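# Transfer upright block row into tray, then release

## Task

Carry the line of blocks into the tray so they still stand on their edges pressed face against face, then open the grippers and pull the arms away.

## Robot and tools

Robot: two six-joint arms, left_arm and right_arm, each with a parallel gripper. Joint order for every arm, in rows and in every per-joint list of a result: waist, shoulder, elbow, wrist pitch, wrist yaw, wrist roll. Stated ranges in rad: waist -2.618 to 3.054, shoulder 0.000 to 3.142, elbow 0.000 to 3.142, wrist pitch -1.571 to 1.571, wrist yaw -1.571 to 1.571, wrist roll -2.094 to 2.094. A real end may differ by up to 0.036 rad either way.

Scene frame: origin on the table top midway between the arms, +x out over the table, +z up, left_arm on the +y side. The names left/right are not image sides. Positions are metres, orientations are quaternions in w,x,y,z. A gripper's fingers point along its own +z and close along its own y; the reported end-effector point sits between the pads, roughly 1 cm short of the tips. Reported hand positions can be somewhat wrong, more so when the arm is stretched out.

The row (used by execute_actions and move): 14 numbers, always both arms even if one is idle. First left_arm: 6 joint numbers then its opening; then right_arm the same 7. Joint numbers are scaled offsets in [-1, 1], not angles: 1.0 equals 1.202 rad for waist, 1.258 shoulder, 1.238 elbow, 2.073 wrist pitch, 2.022 for wrist yaw and for wrist roll. The opening is absolute, not an offset: +1 fully open, -1 closed. Optionally append 12 stiffness scales (0 to 1), left's six joints then right's six, multiplying each joint's position gain until changed.

execute_actions(actions): a list of up to 15 actions; each action is a table of up to 15 rows, one row per 1/30 s control step; a short table repeats its last row until 15 steps pass. Within an action every row's joint numbers are offsets from the angles at that action's start (for the first action, the last reported angles), not from the preceding row. An empty list just returns state and images. If any action would push a joint more than 0.036 rad beyond its range, that action is rejected for both arms; a malformed action, or a bad first action, rejects the whole call. Joints asked past their true end stop there, and the result may say "joint sent to its limit" (absence of that line proves nothing).

move(target, speed, blocking): target is one row as above; its joint numbers are offsets from the Joint positions in the latest result showing them, so it names a goal rather than a step. All joints progress in proportion, so the hand traces a curve; duration 0.5 to 10 s. speed is rad/s for the joint with the longest travel, 0.01 to 2, default 0.5. Finger numbers are applied immediately. It does not avoid obstacles or the other arm. The result adds a "move:" line: ending (done, off_target, moving, held, fault), limits=held or limits=none, and each arm's joint farthest from target. blocking=false returns after 0.5 s while motion continues; check with wait(0); until its end is reported, new rows or moves are refused, so call wait or stop first.

wait(seconds): 0 to 10 s, arms hold their last command; ends early if a running move finishes. stop(): brakes a running move, needing some distance; fingers keep moving. zoom_image(camera, region): region [x0, y0, x1, y1] in pixels of that camera's latest image, at most 504 by 504. Cameras: cam_head_left, cam_head_right, cam_high, cam_low, cam_left_wrist, cam_right_wrist, all 504x504; calibration is provided and may be slightly off. finished_scene(scene): pass the current scene's number once the blocks are placed and the arms have withdrawn; it is final.

Motion limits: per step each joint target may lead its measured angle by at most 0.202 (waist), 0.258 (shoulder), 0.238 (elbow), 0.573 (wrist pitch), 0.522 (yaw, roll) rad, and targets that would move a gripper over 70 mm from where it is get scaled back. Big displacements thus need several actions; finish leftovers with a further command. Sending zeros can let an arm sag; to hold, command back to the desired angles, then zeros, adding correction if it still falls short.

Results: state line with each gripper's pose; Joint positions and Joint velocities per arm (rad, rad/s, plus pad gap in m, 0.094 fully open); Joint targets; grip_measured on the command scale (each gripper may be off by about 1 mm); step readings for action calls, HELD marking held-back steps; "joint command not followed" when the clearance check altered targets; FAULT, MOTOR HOT (from 75 °C) and OVER-TEMPERATURE FAULT lines. At 90 °C an arm halts 10 s; at 100 °C it goes limp and drops.

Gripping: command roughly 0.03 below grip_measured to hold firmly, less for a lighter hold. Pads push about 50 to 62 N, briefly more on first contact.

Avoid: letting blocks topple or leave the table, slamming or hard pushes (speed and how far a target lies past contact set the force), the arms striking each other, long holds that overheat motors. Loose objects or held parts may occasionally be nudged by outside forces.

Each tool is called after ">>>" as name(argument=value, ...), one argument or row to a line, values as JSON.

## Session

>>> execute_actions(
  actions=[],
)

Scene clock: 0.00 s.
left_arm: end_effector_position=(+0.3775, +0.0606, +0.1149) grip_measured=+1.000 end_effector_quat_wxyz=(-0.139, -0.486, +0.783, -0.362) | right_arm: end_effector_position=(+0.2821, -0.0638, +0.2548) grip_measured=+1.000 end_effector_quat_wxyz=(-0.088, +0.778, -0.496, +0.376)
Joint names: [waist, shoulder, elbow, wrist pitch, wrist yaw, wrist roll]
Joint positions: left_arm=[-0.395  1.997  1.533 -0.662  0.684 -1.569  0.094] | right_arm=[ 0.946  1.913  2.006 -1.553  0.786 -0.928  0.094]
Joint velocities: left_arm=[ 0.007 -0.027 -0.007 -0.022 -0.007  0.051  0.   ] | right_arm=[-0.007 -0.022 -0.022 -0.051  0.022  0.022  0.   ]
Joint targets: left_arm=[-0.395 1.987 1.541 -0.665 0.689 -1.566] | right_arm=[0.946 1.904 2.012 -1.554 0.793 -0.924]
Joint stiffness scale: left_arm=[1. 1. 1. 1. 1. 1.] | right_arm=[1. 1. 1. 1. 1. 1.]
camera_calibration (this result's frames):
cam_left_wrist: T_world_to_cam=[[0.784871, -0.37982, 0.489605, -0.330385], [-0.578342, -0.165328, 0.798866, 0.169655], [-0.22248, -0.910167, -0.349427, 0.285905], [0, 0, 0, 1]] pos_world=[0.421036, 0.162783, 0.126129]
cam_right_wrist: T_world_to_cam=[[0.749864, 0.212521, 0.626529, -0.354057], [-0.408944, -0.59553, 0.691454, -0.084487], [0.520065, -0.774712, -0.359657, 0.00677253], [0, 0, 0, 1]] pos_world=[0.227422, 0.0301769, 0.282681]

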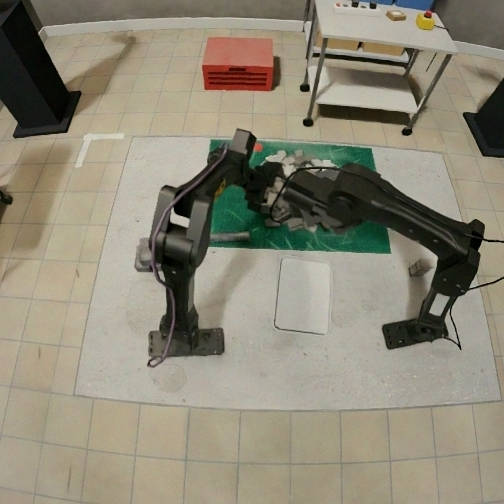

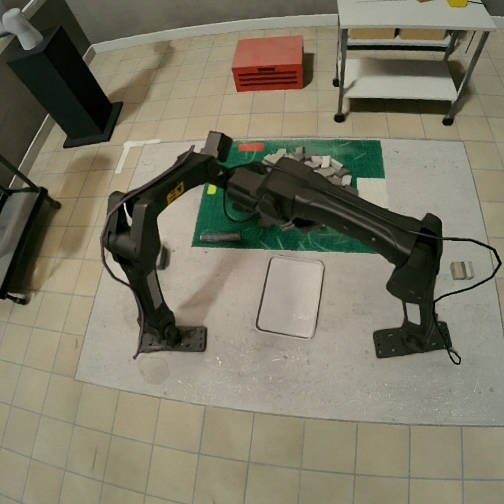

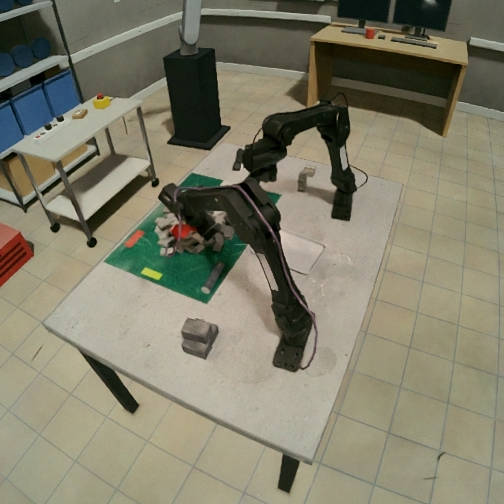

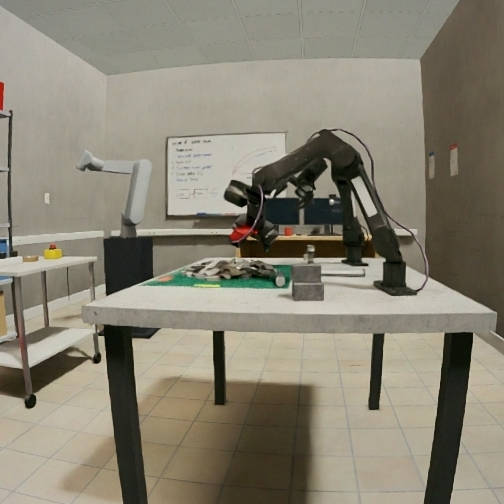

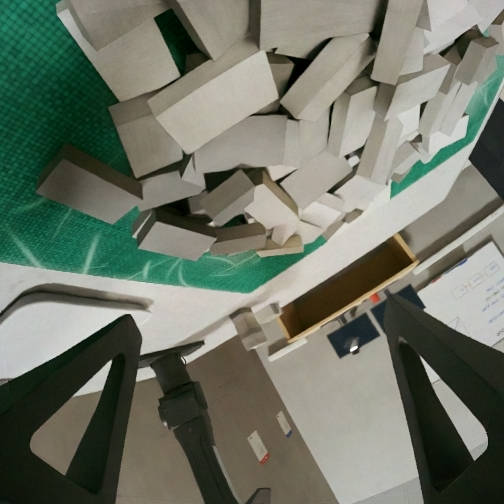

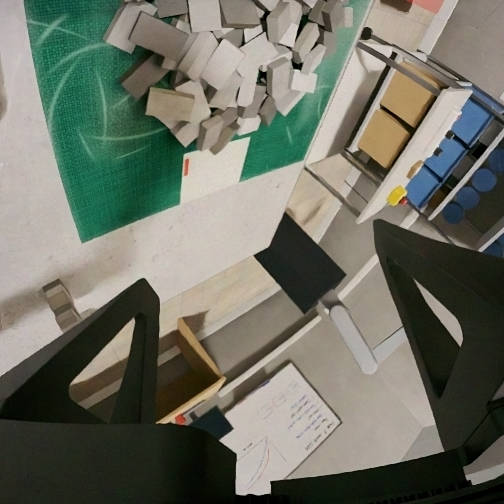

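>>> move(
  target=[0.4,-0.05,0,0,0,0,1,-1,-0.328,-0.53,0.064,-0.389,0.162,1],
  speed=1,
)

>>> move(
  target=[0,0,0,0,0,0,1,-0.45,0,0,0,0,0,1],
  speed=1,
)

Scene clock: 8.43 s.
left_arm: end_effector_position=(+0.4430, +0.2781, +0.1321) grip_measured=+1.000 end_effector_quat_wxyz=(-0.034, -0.651, +0.648, -0.395) | right_arm: end_effector_position=(+0.2616, -0.3621, +0.1546) grip_measured=+1.000 end_effector_quat_wxyz=(-0.012, -0.264, +0.964, -0.002)
Joint names: [waist, shoulder, elbow, wrist pitch, wrist yaw, wrist roll]
Joint positions: left_arm=[ 0.085  1.958  1.533 -0.662  0.684 -1.569  0.094] | right_arm=[-0.254  1.52   1.362 -1.435  0.012 -0.611  0.094]
Joint velocities: left_arm=[-0.007 -0.012 -0.012 -0.037 -0.037 -0.051  0.   ] | right_arm=[ 0.002  0.027  0.007  0.022 -0.022  0.022  0.   ]
Joint targets: left_arm=[0.085 1.934 1.533 -0.662 0.684 -1.569] | right_arm=[-0.256 1.500 1.350 -1.421 -0.000 -0.601]
Joint stiffness scale: left_arm=[1. 1. 1. 1. 1. 1.] | right_arm=[1. 1. 1. 1. 1. 1.]
move: off_target (left_arm); limits=none; left_arm: farthest joint: the shoulder, 0.024 radians from its target (0.063 radians at the start); right_arm: farthest joint: the shoulder, 0.020 radians from its target (0.412 radians at the start)
camera_calibration (this result's frames):
cam_left_wrist: T_world_to_cam=[[0.852397, 0.0219131, 0.522436, -0.453568], [-0.466578, -0.419177, 0.778843, 0.253513], [0.23606, -0.90764, -0.347081, 0.300183], [0, 0, 0, 1]] pos_world=[0.434042, 0.388664, 0.143701]
cam_right_wrist: T_world_to_cam=[[0.225769, -0.974143, -0.00859062, -0.406931], [-0.748121, -0.179021, 0.638958, 0.046472], [-0.623974, -0.13783, -0.769194, 0.3435], [0, 0, 0, 1]] pos_world=[0.340974, -0.340745, 0.231028]

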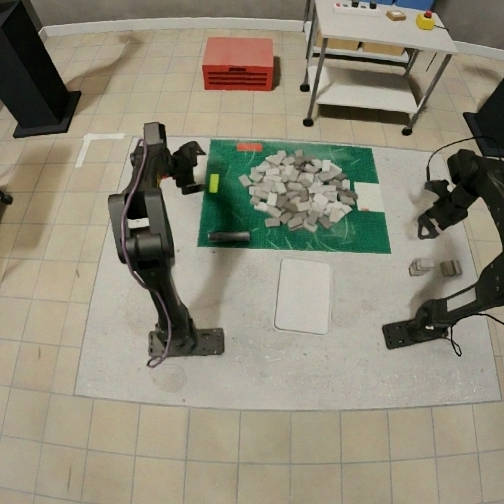

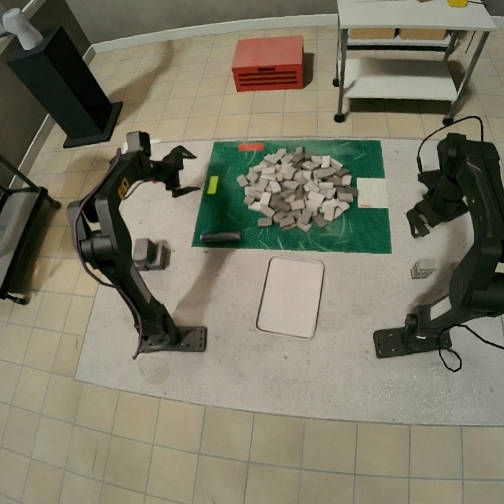

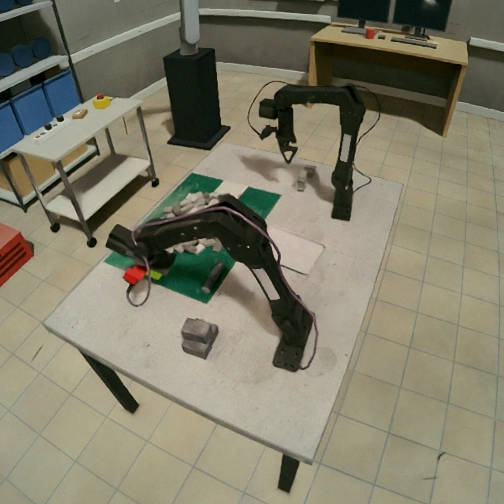

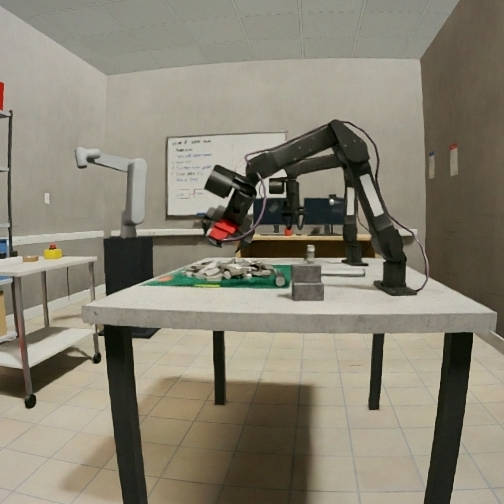

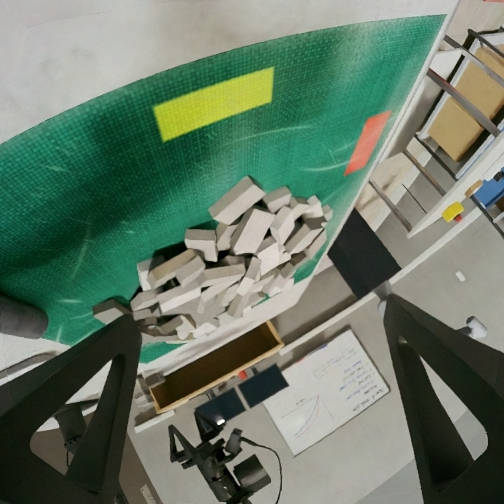

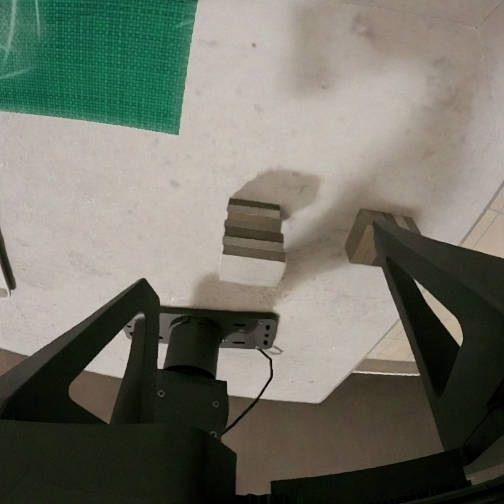

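Scene clock: 9.47 s.
left_arm: end_effector_position=(+0.4430, +0.2781, +0.1321) grip_measured=+1.000 end_effector_quat_wxyz=(-0.034, -0.651, +0.648, -0.395) | right_arm: end_effector_position=(+0.2154, -0.4886, +0.1546) grip_measured=+1.000 end_effector_quat_wxyz=(-0.013, +0.002, +1.000, +0.001)
Joint names: [waist, shoulder, elbow, wrist pitch, wrist yaw, wrist roll]
Joint positions: left_arm=[ 0.085  1.958  1.533 -0.662  0.684 -1.569  0.094] | right_arm=[-0.793  1.52   1.362 -1.435  0.013 -0.611  0.094]
Joint velocities: left_arm=[ 0.007 -0.012 -0.002  0.022  0.007 -0.051  0.   ] | right_arm=[-0.007 -0.002  0.012  0.007  0.007  0.007  0.   ]
Joint targets: left_arm=[0.085 1.958 1.533 -0.662 0.684 -1.569] | right_arm=[-0.795 1.520 1.362 -1.435 0.012 -0.611]
Joint stiffness scale: left_arm=[1. 1. 1. 1. 1. 1.] | right_arm=[1. 1. 1. 1. 1. 1.]
move: done; limits=none; left_arm: farthest joint: the waist, 0.000 radians from its target (0.000 radians at the start); right_arm: farthest joint: the waist, 0.002 radians from its target (0.541 radians at the start)
camera_calibration (this result's frames):
cam_left_wrist: T_world_to_cam=[[0.852397, 0.0219131, 0.522436, -0.453568], [-0.466578, -0.419177, 0.778843, 0.253513], [0.23606, -0.90764, -0.347081, 0.300183], [0, 0, 0, 1]] pos_world=[0.434042, 0.388664, 0.143701]
cam_right_wrist: T_world_to_cam=[[-0.305882, -0.952043, -0.00713508, -0.394568], [-0.733469, 0.230865, 0.639316, 0.186291], [-0.607009, 0.200789, -0.768911, 0.458966], [0, 0, 0, 1]] pos_world=[0.294544, -0.510808, 0.23099]

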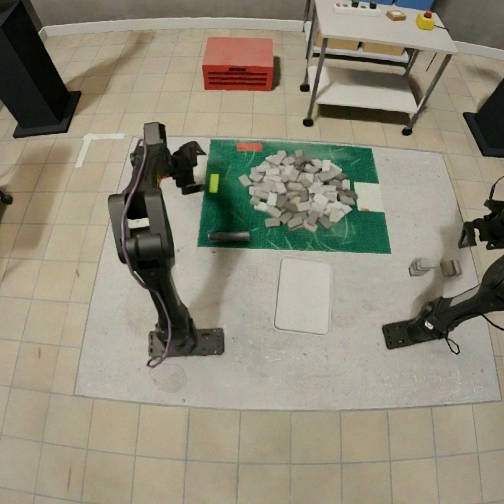

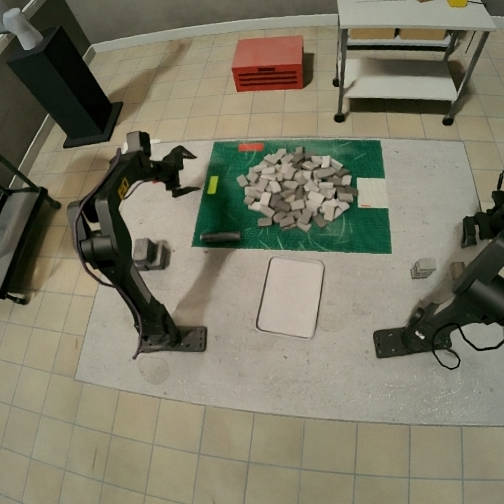

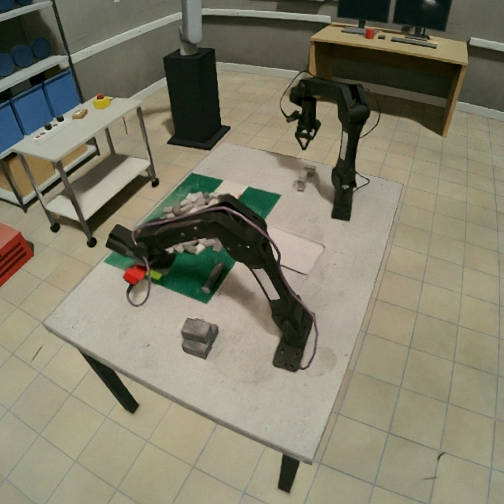

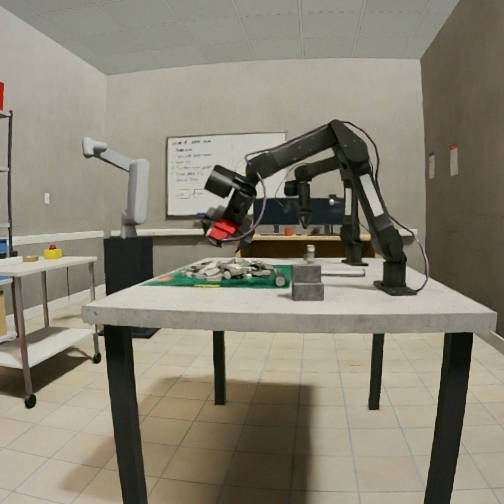

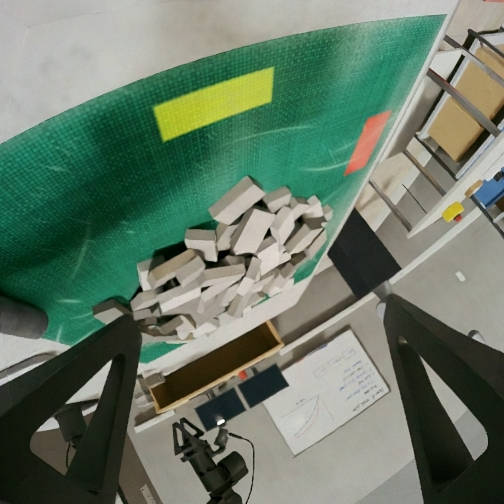

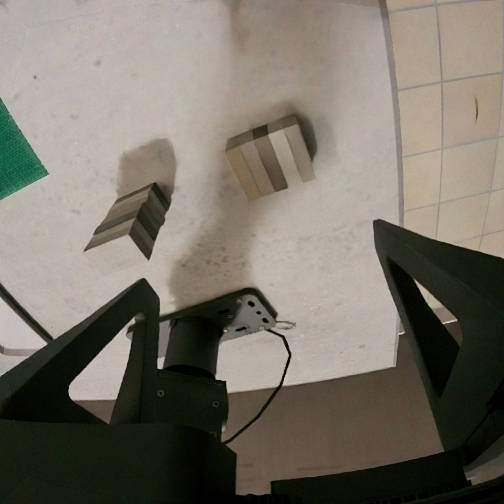

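>>> move(
  target=[0,0,0,0,0,0,1,-0.038,-0.006,-0.28,0.178,-0.01,-0.05,1],
  speed=0.7,
)

Scene clock: 15.87 s.
left_arm: end_effector_position=(+0.4430, +0.2781, +0.1321) grip_measured=+1.000 end_effector_quat_wxyz=(-0.034, -0.651, +0.648, -0.395) | right_arm: end_effector_position=(+0.2082, -0.4932, +0.0701) grip_measured=+1.000 end_effector_quat_wxyz=(-0.004, -0.025, +1.000, -0.001)
Joint names: [waist, shoulder, elbow, wrist pitch, wrist yaw, wrist roll]
Joint positions: left_arm=[ 0.085  1.958  1.533 -0.662  0.684 -1.569  0.094] | right_arm=[-0.83   1.52   1.025 -1.079  0.006 -0.702  0.094]
Joint velocities: left_arm=[ 0.012 -0.002 -0.007 -0.081 -0.022  0.007  0.   ] | right_arm=[ 0.007  0.002 -0.022 -0.022  0.037 -0.022  0.   ]
Joint targets: left_arm=[0.085 1.958 1.533 -0.662 0.684 -1.569] | right_arm=[-0.839 1.513 1.016 -1.066 -0.007 -0.712]
Joint stiffness scale: left_arm=[1. 1. 1. 1. 1. 1.] | right_arm=[1. 1. 1. 1. 1. 1.]
move: done; limits=none; left_arm: farthest joint: the waist, 0.000 radians from its target (0.000 radians at the start); right_arm: farthest joint: the wrist pitch, 0.013 radians from its target (0.369 radians at the start)
camera_calibration (this result's frames):
cam_left_wrist: T_world_to_cam=[[0.852397, 0.0219131, 0.522436, -0.453568], [-0.466578, -0.419177, 0.778843, 0.253513], [0.23606, -0.90764, -0.347081, 0.300183], [0, 0, 0, 1]] pos_world=[0.434042, 0.388664, 0.143701]
cam_right_wrist: T_world_to_cam=[[-0.25494, -0.966908, -0.00970937, -0.419586], [-0.756475, 0.193182, 0.624842, 0.223362], [-0.602289, 0.166642, -0.780691, 0.373577], [0, 0, 0, 1]] pos_world=[0.286999, -0.511104, 0.148008]

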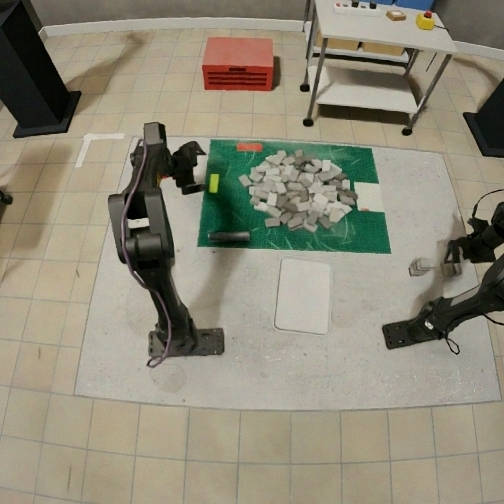

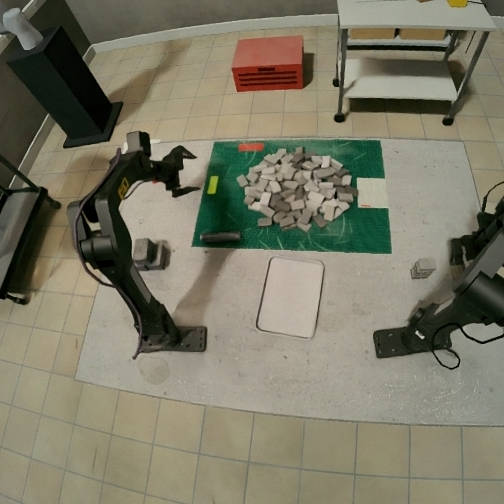

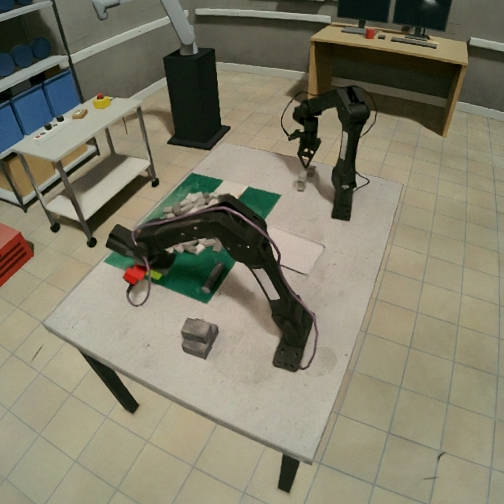

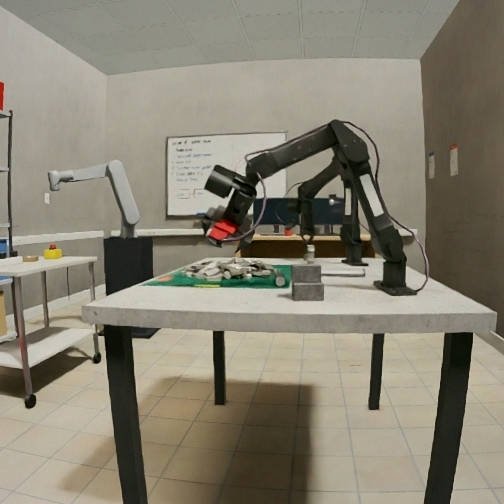

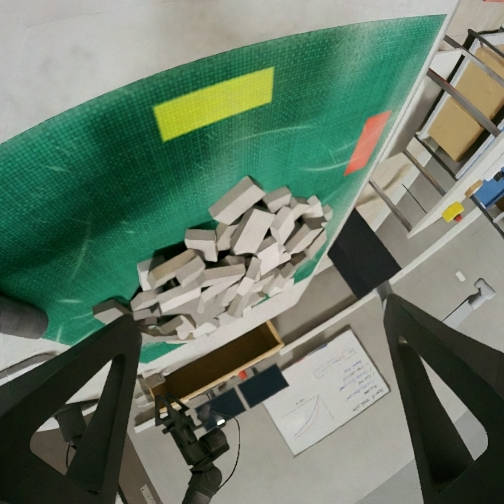

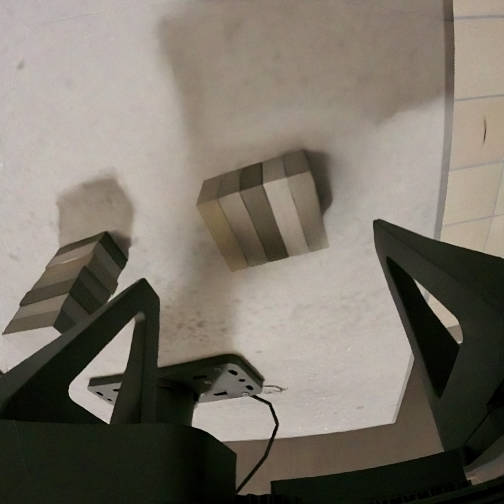

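>>> move(
  target=[0,0,0,0,0,0,1,-0.018,0.048,-0.138,0.116,-0.006,-0.012,1],
  speed=0.3,
)

Scene clock: 20.60 s.
left_arm: end_effector_position=(+0.4430, +0.2781, +0.1321) grip_measured=+1.000 end_effector_quat_wxyz=(-0.034, -0.651, +0.648, -0.395) | right_arm: end_effector_position=(+0.2048, -0.4947, +0.0197) grip_measured=+1.000 end_effector_quat_wxyz=(+0.001, -0.025, +1.000, -0.004)
Joint names: [waist, shoulder, elbow, wrist pitch, wrist yaw, wrist roll]
Joint positions: left_arm=[ 0.085  1.958  1.533 -0.662  0.684 -1.569  0.094] | right_arm=[-0.843  1.576  0.865 -0.853  0.006 -0.715  0.094]
Joint velocities: left_arm=[ 0.007 -0.017 -0.002 -0.037 -0.022  0.022  0.   ] | right_arm=[-0.012 -0.017  0.007  0.007  0.007  0.007  0.   ]
Joint targets: left_arm=[0.085 1.958 1.533 -0.662 0.684 -1.569] | right_arm=[-0.852 1.581 0.854 -0.839 -0.006 -0.726]
Joint stiffness scale: left_arm=[1. 1. 1. 1. 1. 1.] | right_arm=[1. 1. 1. 1. 1. 1.]
move: done; limits=none; left_arm: farthest joint: the waist, 0.000 radians from its target (0.000 radians at the start); right_arm: farthest joint: the wrist pitch, 0.014 radians from its target (0.241 radians at the start)
camera_calibration (this result's frames):
cam_left_wrist: T_world_to_cam=[[0.852397, 0.0219131, 0.522436, -0.453568], [-0.466578, -0.419177, 0.778843, 0.253513], [0.23606, -0.90764, -0.347081, 0.300183], [0, 0, 0, 1]] pos_world=[0.434042, 0.388664, 0.143701]
cam_right_wrist: T_world_to_cam=[[-0.254137, -0.967153, -0.0054038, -0.4227], [-0.762009, 0.196785, 0.616943, 0.255606], [-0.595615, 0.160906, -0.78699, 0.328336], [0, 0, 0, 1]] pos_world=[0.282912, -0.511946, 0.0984188]

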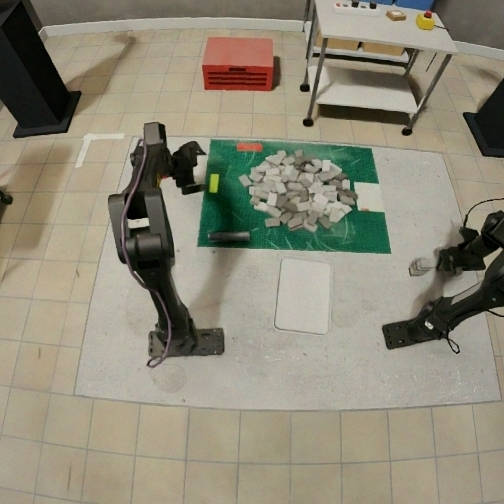

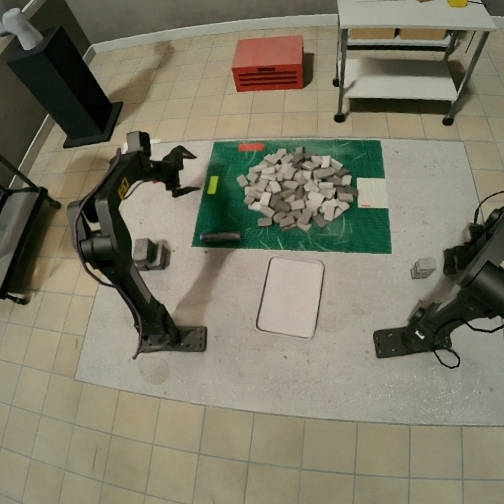

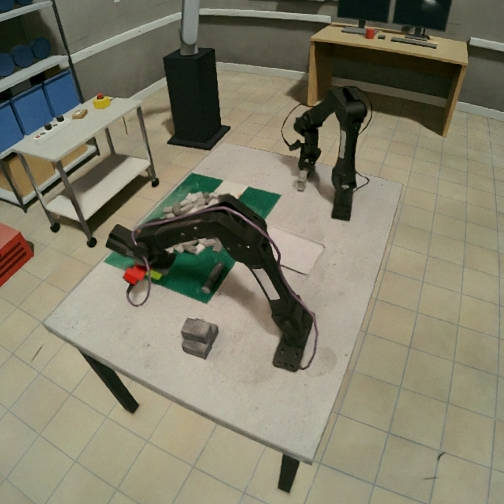

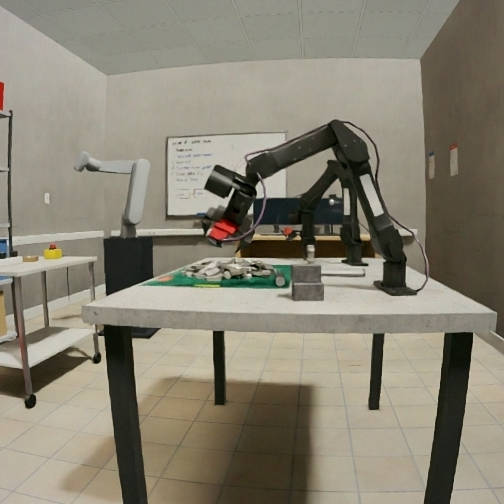

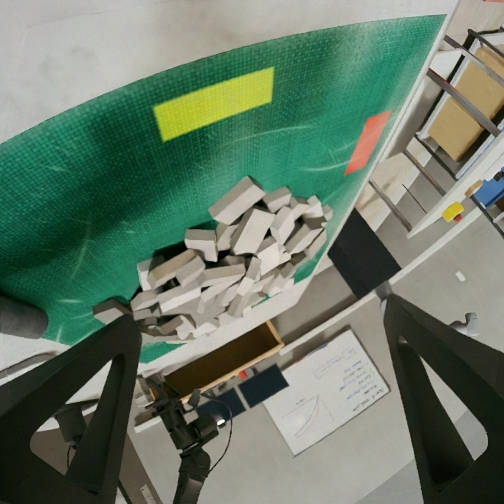

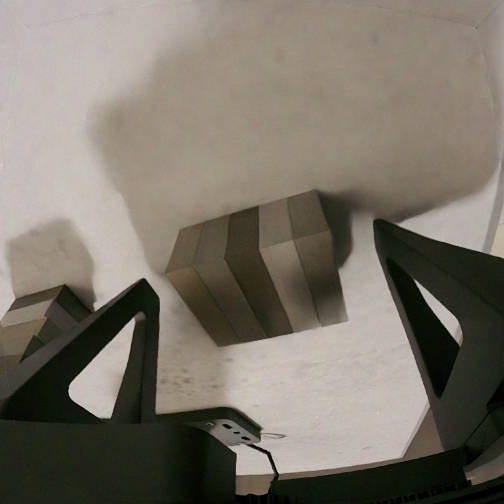

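>>> execute_actions(
  actions=[
    [[0,0,0,0,0,0,1,0,0,0,0,0,0,0.35]],
    [[0,0,0,0,0,0,1,0,0,0,0,0,0,0.08]],
  ],
)

Scene clock: 23.47 s.
left_arm: end_effector_position=(+0.4430, +0.2781, +0.1321) grip_measured=+1.000 end_effector_quat_wxyz=(-0.034, -0.651, +0.648, -0.395) | right_arm: end_effector_position=(+0.2050, -0.4954, +0.0197) grip_measured=+0.126 end_effector_quat_wxyz=(+0.001, -0.025, +1.000, -0.006)
Joint names: [waist, shoulder, elbow, wrist pitch, wrist yaw, wrist roll]
Joint positions: left_arm=[ 0.085  1.958  1.533 -0.662  0.684 -1.569  0.094] | right_arm=[-0.843  1.576  0.865 -0.851  0.009 -0.715  0.053]
Joint velocities: left_arm=[ 0.012 -0.012 -0.007  0.037 -0.081 -0.037  0.   ] | right_arm=[ 0.022  0.007 -0.002  0.051  0.007 -0.066  0.   ]
Joint targets: left_arm=[0.085 1.958 1.533 -0.662 0.684 -1.569] | right_arm=[-0.843 1.576 0.865 -0.852 0.006 -0.715]
Joint stiffness scale: left_arm=[1. 1. 1. 1. 1. 1.] | right_arm=[1. 1. 1. 1. 1. 1.]
Step readings (joint positions; steps 1 to 15: 1st action; 16 to 30: 2nd action):
0: left_arm=[0.085 1.958 1.533 -0.662 0.684 -1.569] | right_arm=[-0.843 1.576 0.865 -0.852 0.006 -0.715]
1: left_arm=[0.085 1.958 1.533 -0.662 0.684 -1.569] | right_arm=[-0.843 1.576 0.865 -0.852 0.006 -0.715]
2: left_arm=[0.085 1.958 1.533 -0.662 0.684 -1.569] | right_arm=[-0.843 1.576 0.865 -0.852 0.006 -0.715]
4: left_arm=[0.085 1.958 1.533 -0.662 0.684 -1.569] | right_arm=[-0.843 1.576 0.865 -0.852 0.006 -0.715]
8: left_arm=[0.085 1.958 1.533 -0.662 0.684 -1.569] | right_arm=[-0.843 1.576 0.865 -0.852 0.006 -0.715]
15: left_arm=[0.085 1.958 1.533 -0.662 0.684 -1.569] | right_arm=[-0.843 1.576 0.865 -0.852 0.006 -0.715]
16: left_arm=[0.085 1.958 1.533 -0.662 0.684 -1.569] | right_arm=[-0.843 1.576 0.865 -0.852 0.007 -0.715]
17: left_arm=[0.085 1.958 1.533 -0.662 0.684 -1.569] | right_arm=[-0.843 1.576 0.865 -0.851 0.009 -0.715]
19: left_arm=[0.085 1.958 1.533 -0.662 0.684 -1.569] | right_arm=[-0.843 1.576 0.865 -0.851 0.009 -0.715]
23: left_arm=[0.085 1.958 1.533 -0.662 0.684 -1.569] | right_arm=[-0.843 1.576 0.865 -0.851 0.009 -0.715]
30: Joint positions above
camera_calibration (this result's frames):
cam_left_wrist: T_world_to_cam=[[0.852397, 0.0219131, 0.522436, -0.453568], [-0.466578, -0.419177, 0.778843, 0.253513], [0.23606, -0.90764, -0.347081, 0.300183], [0, 0, 0, 1]] pos_world=[0.434042, 0.388664, 0.143701]
cam_right_wrist: T_world_to_cam=[[-0.254157, -0.967161, -0.00204433, -0.423428], [-0.762099, 0.198967, 0.616131, 0.256977], [-0.595491, 0.158152, -0.787641, 0.327174], [0, 0, 0, 1]] pos_world=[0.283053, -0.512396, 0.0984984]

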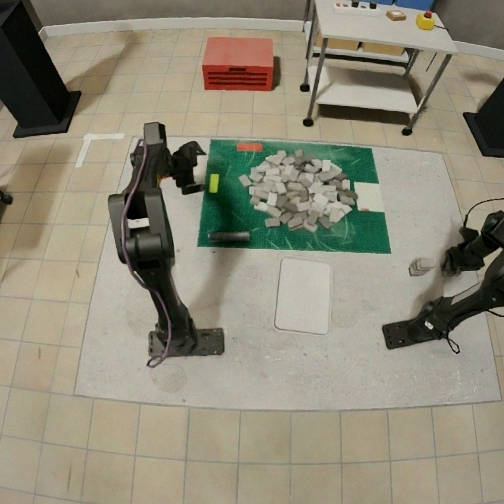

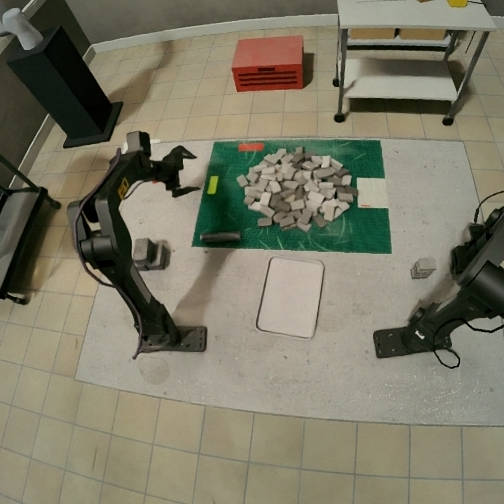

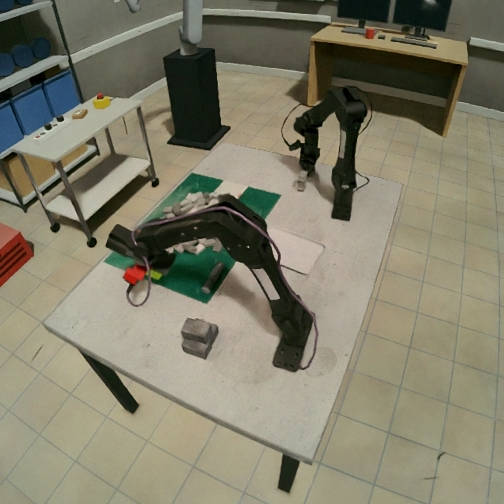

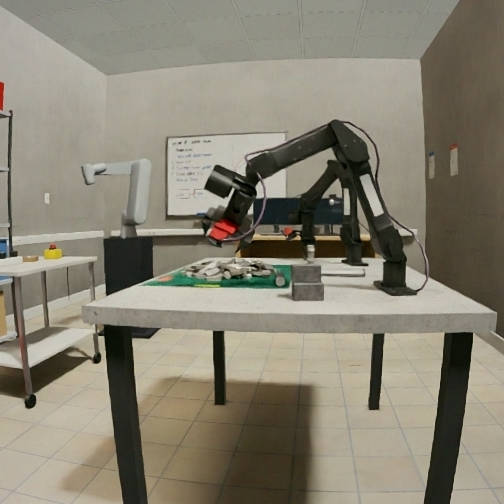

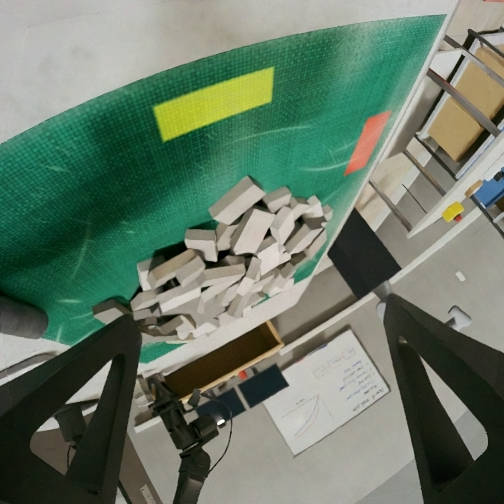

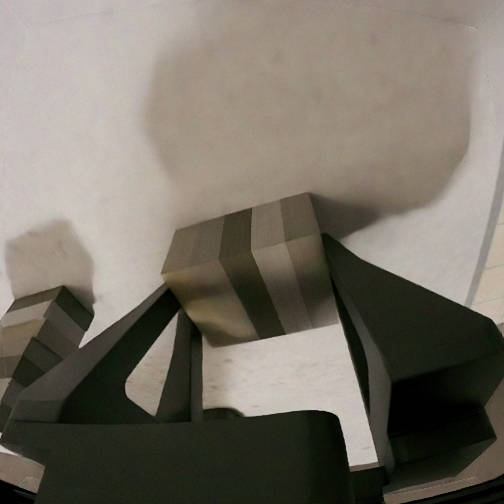

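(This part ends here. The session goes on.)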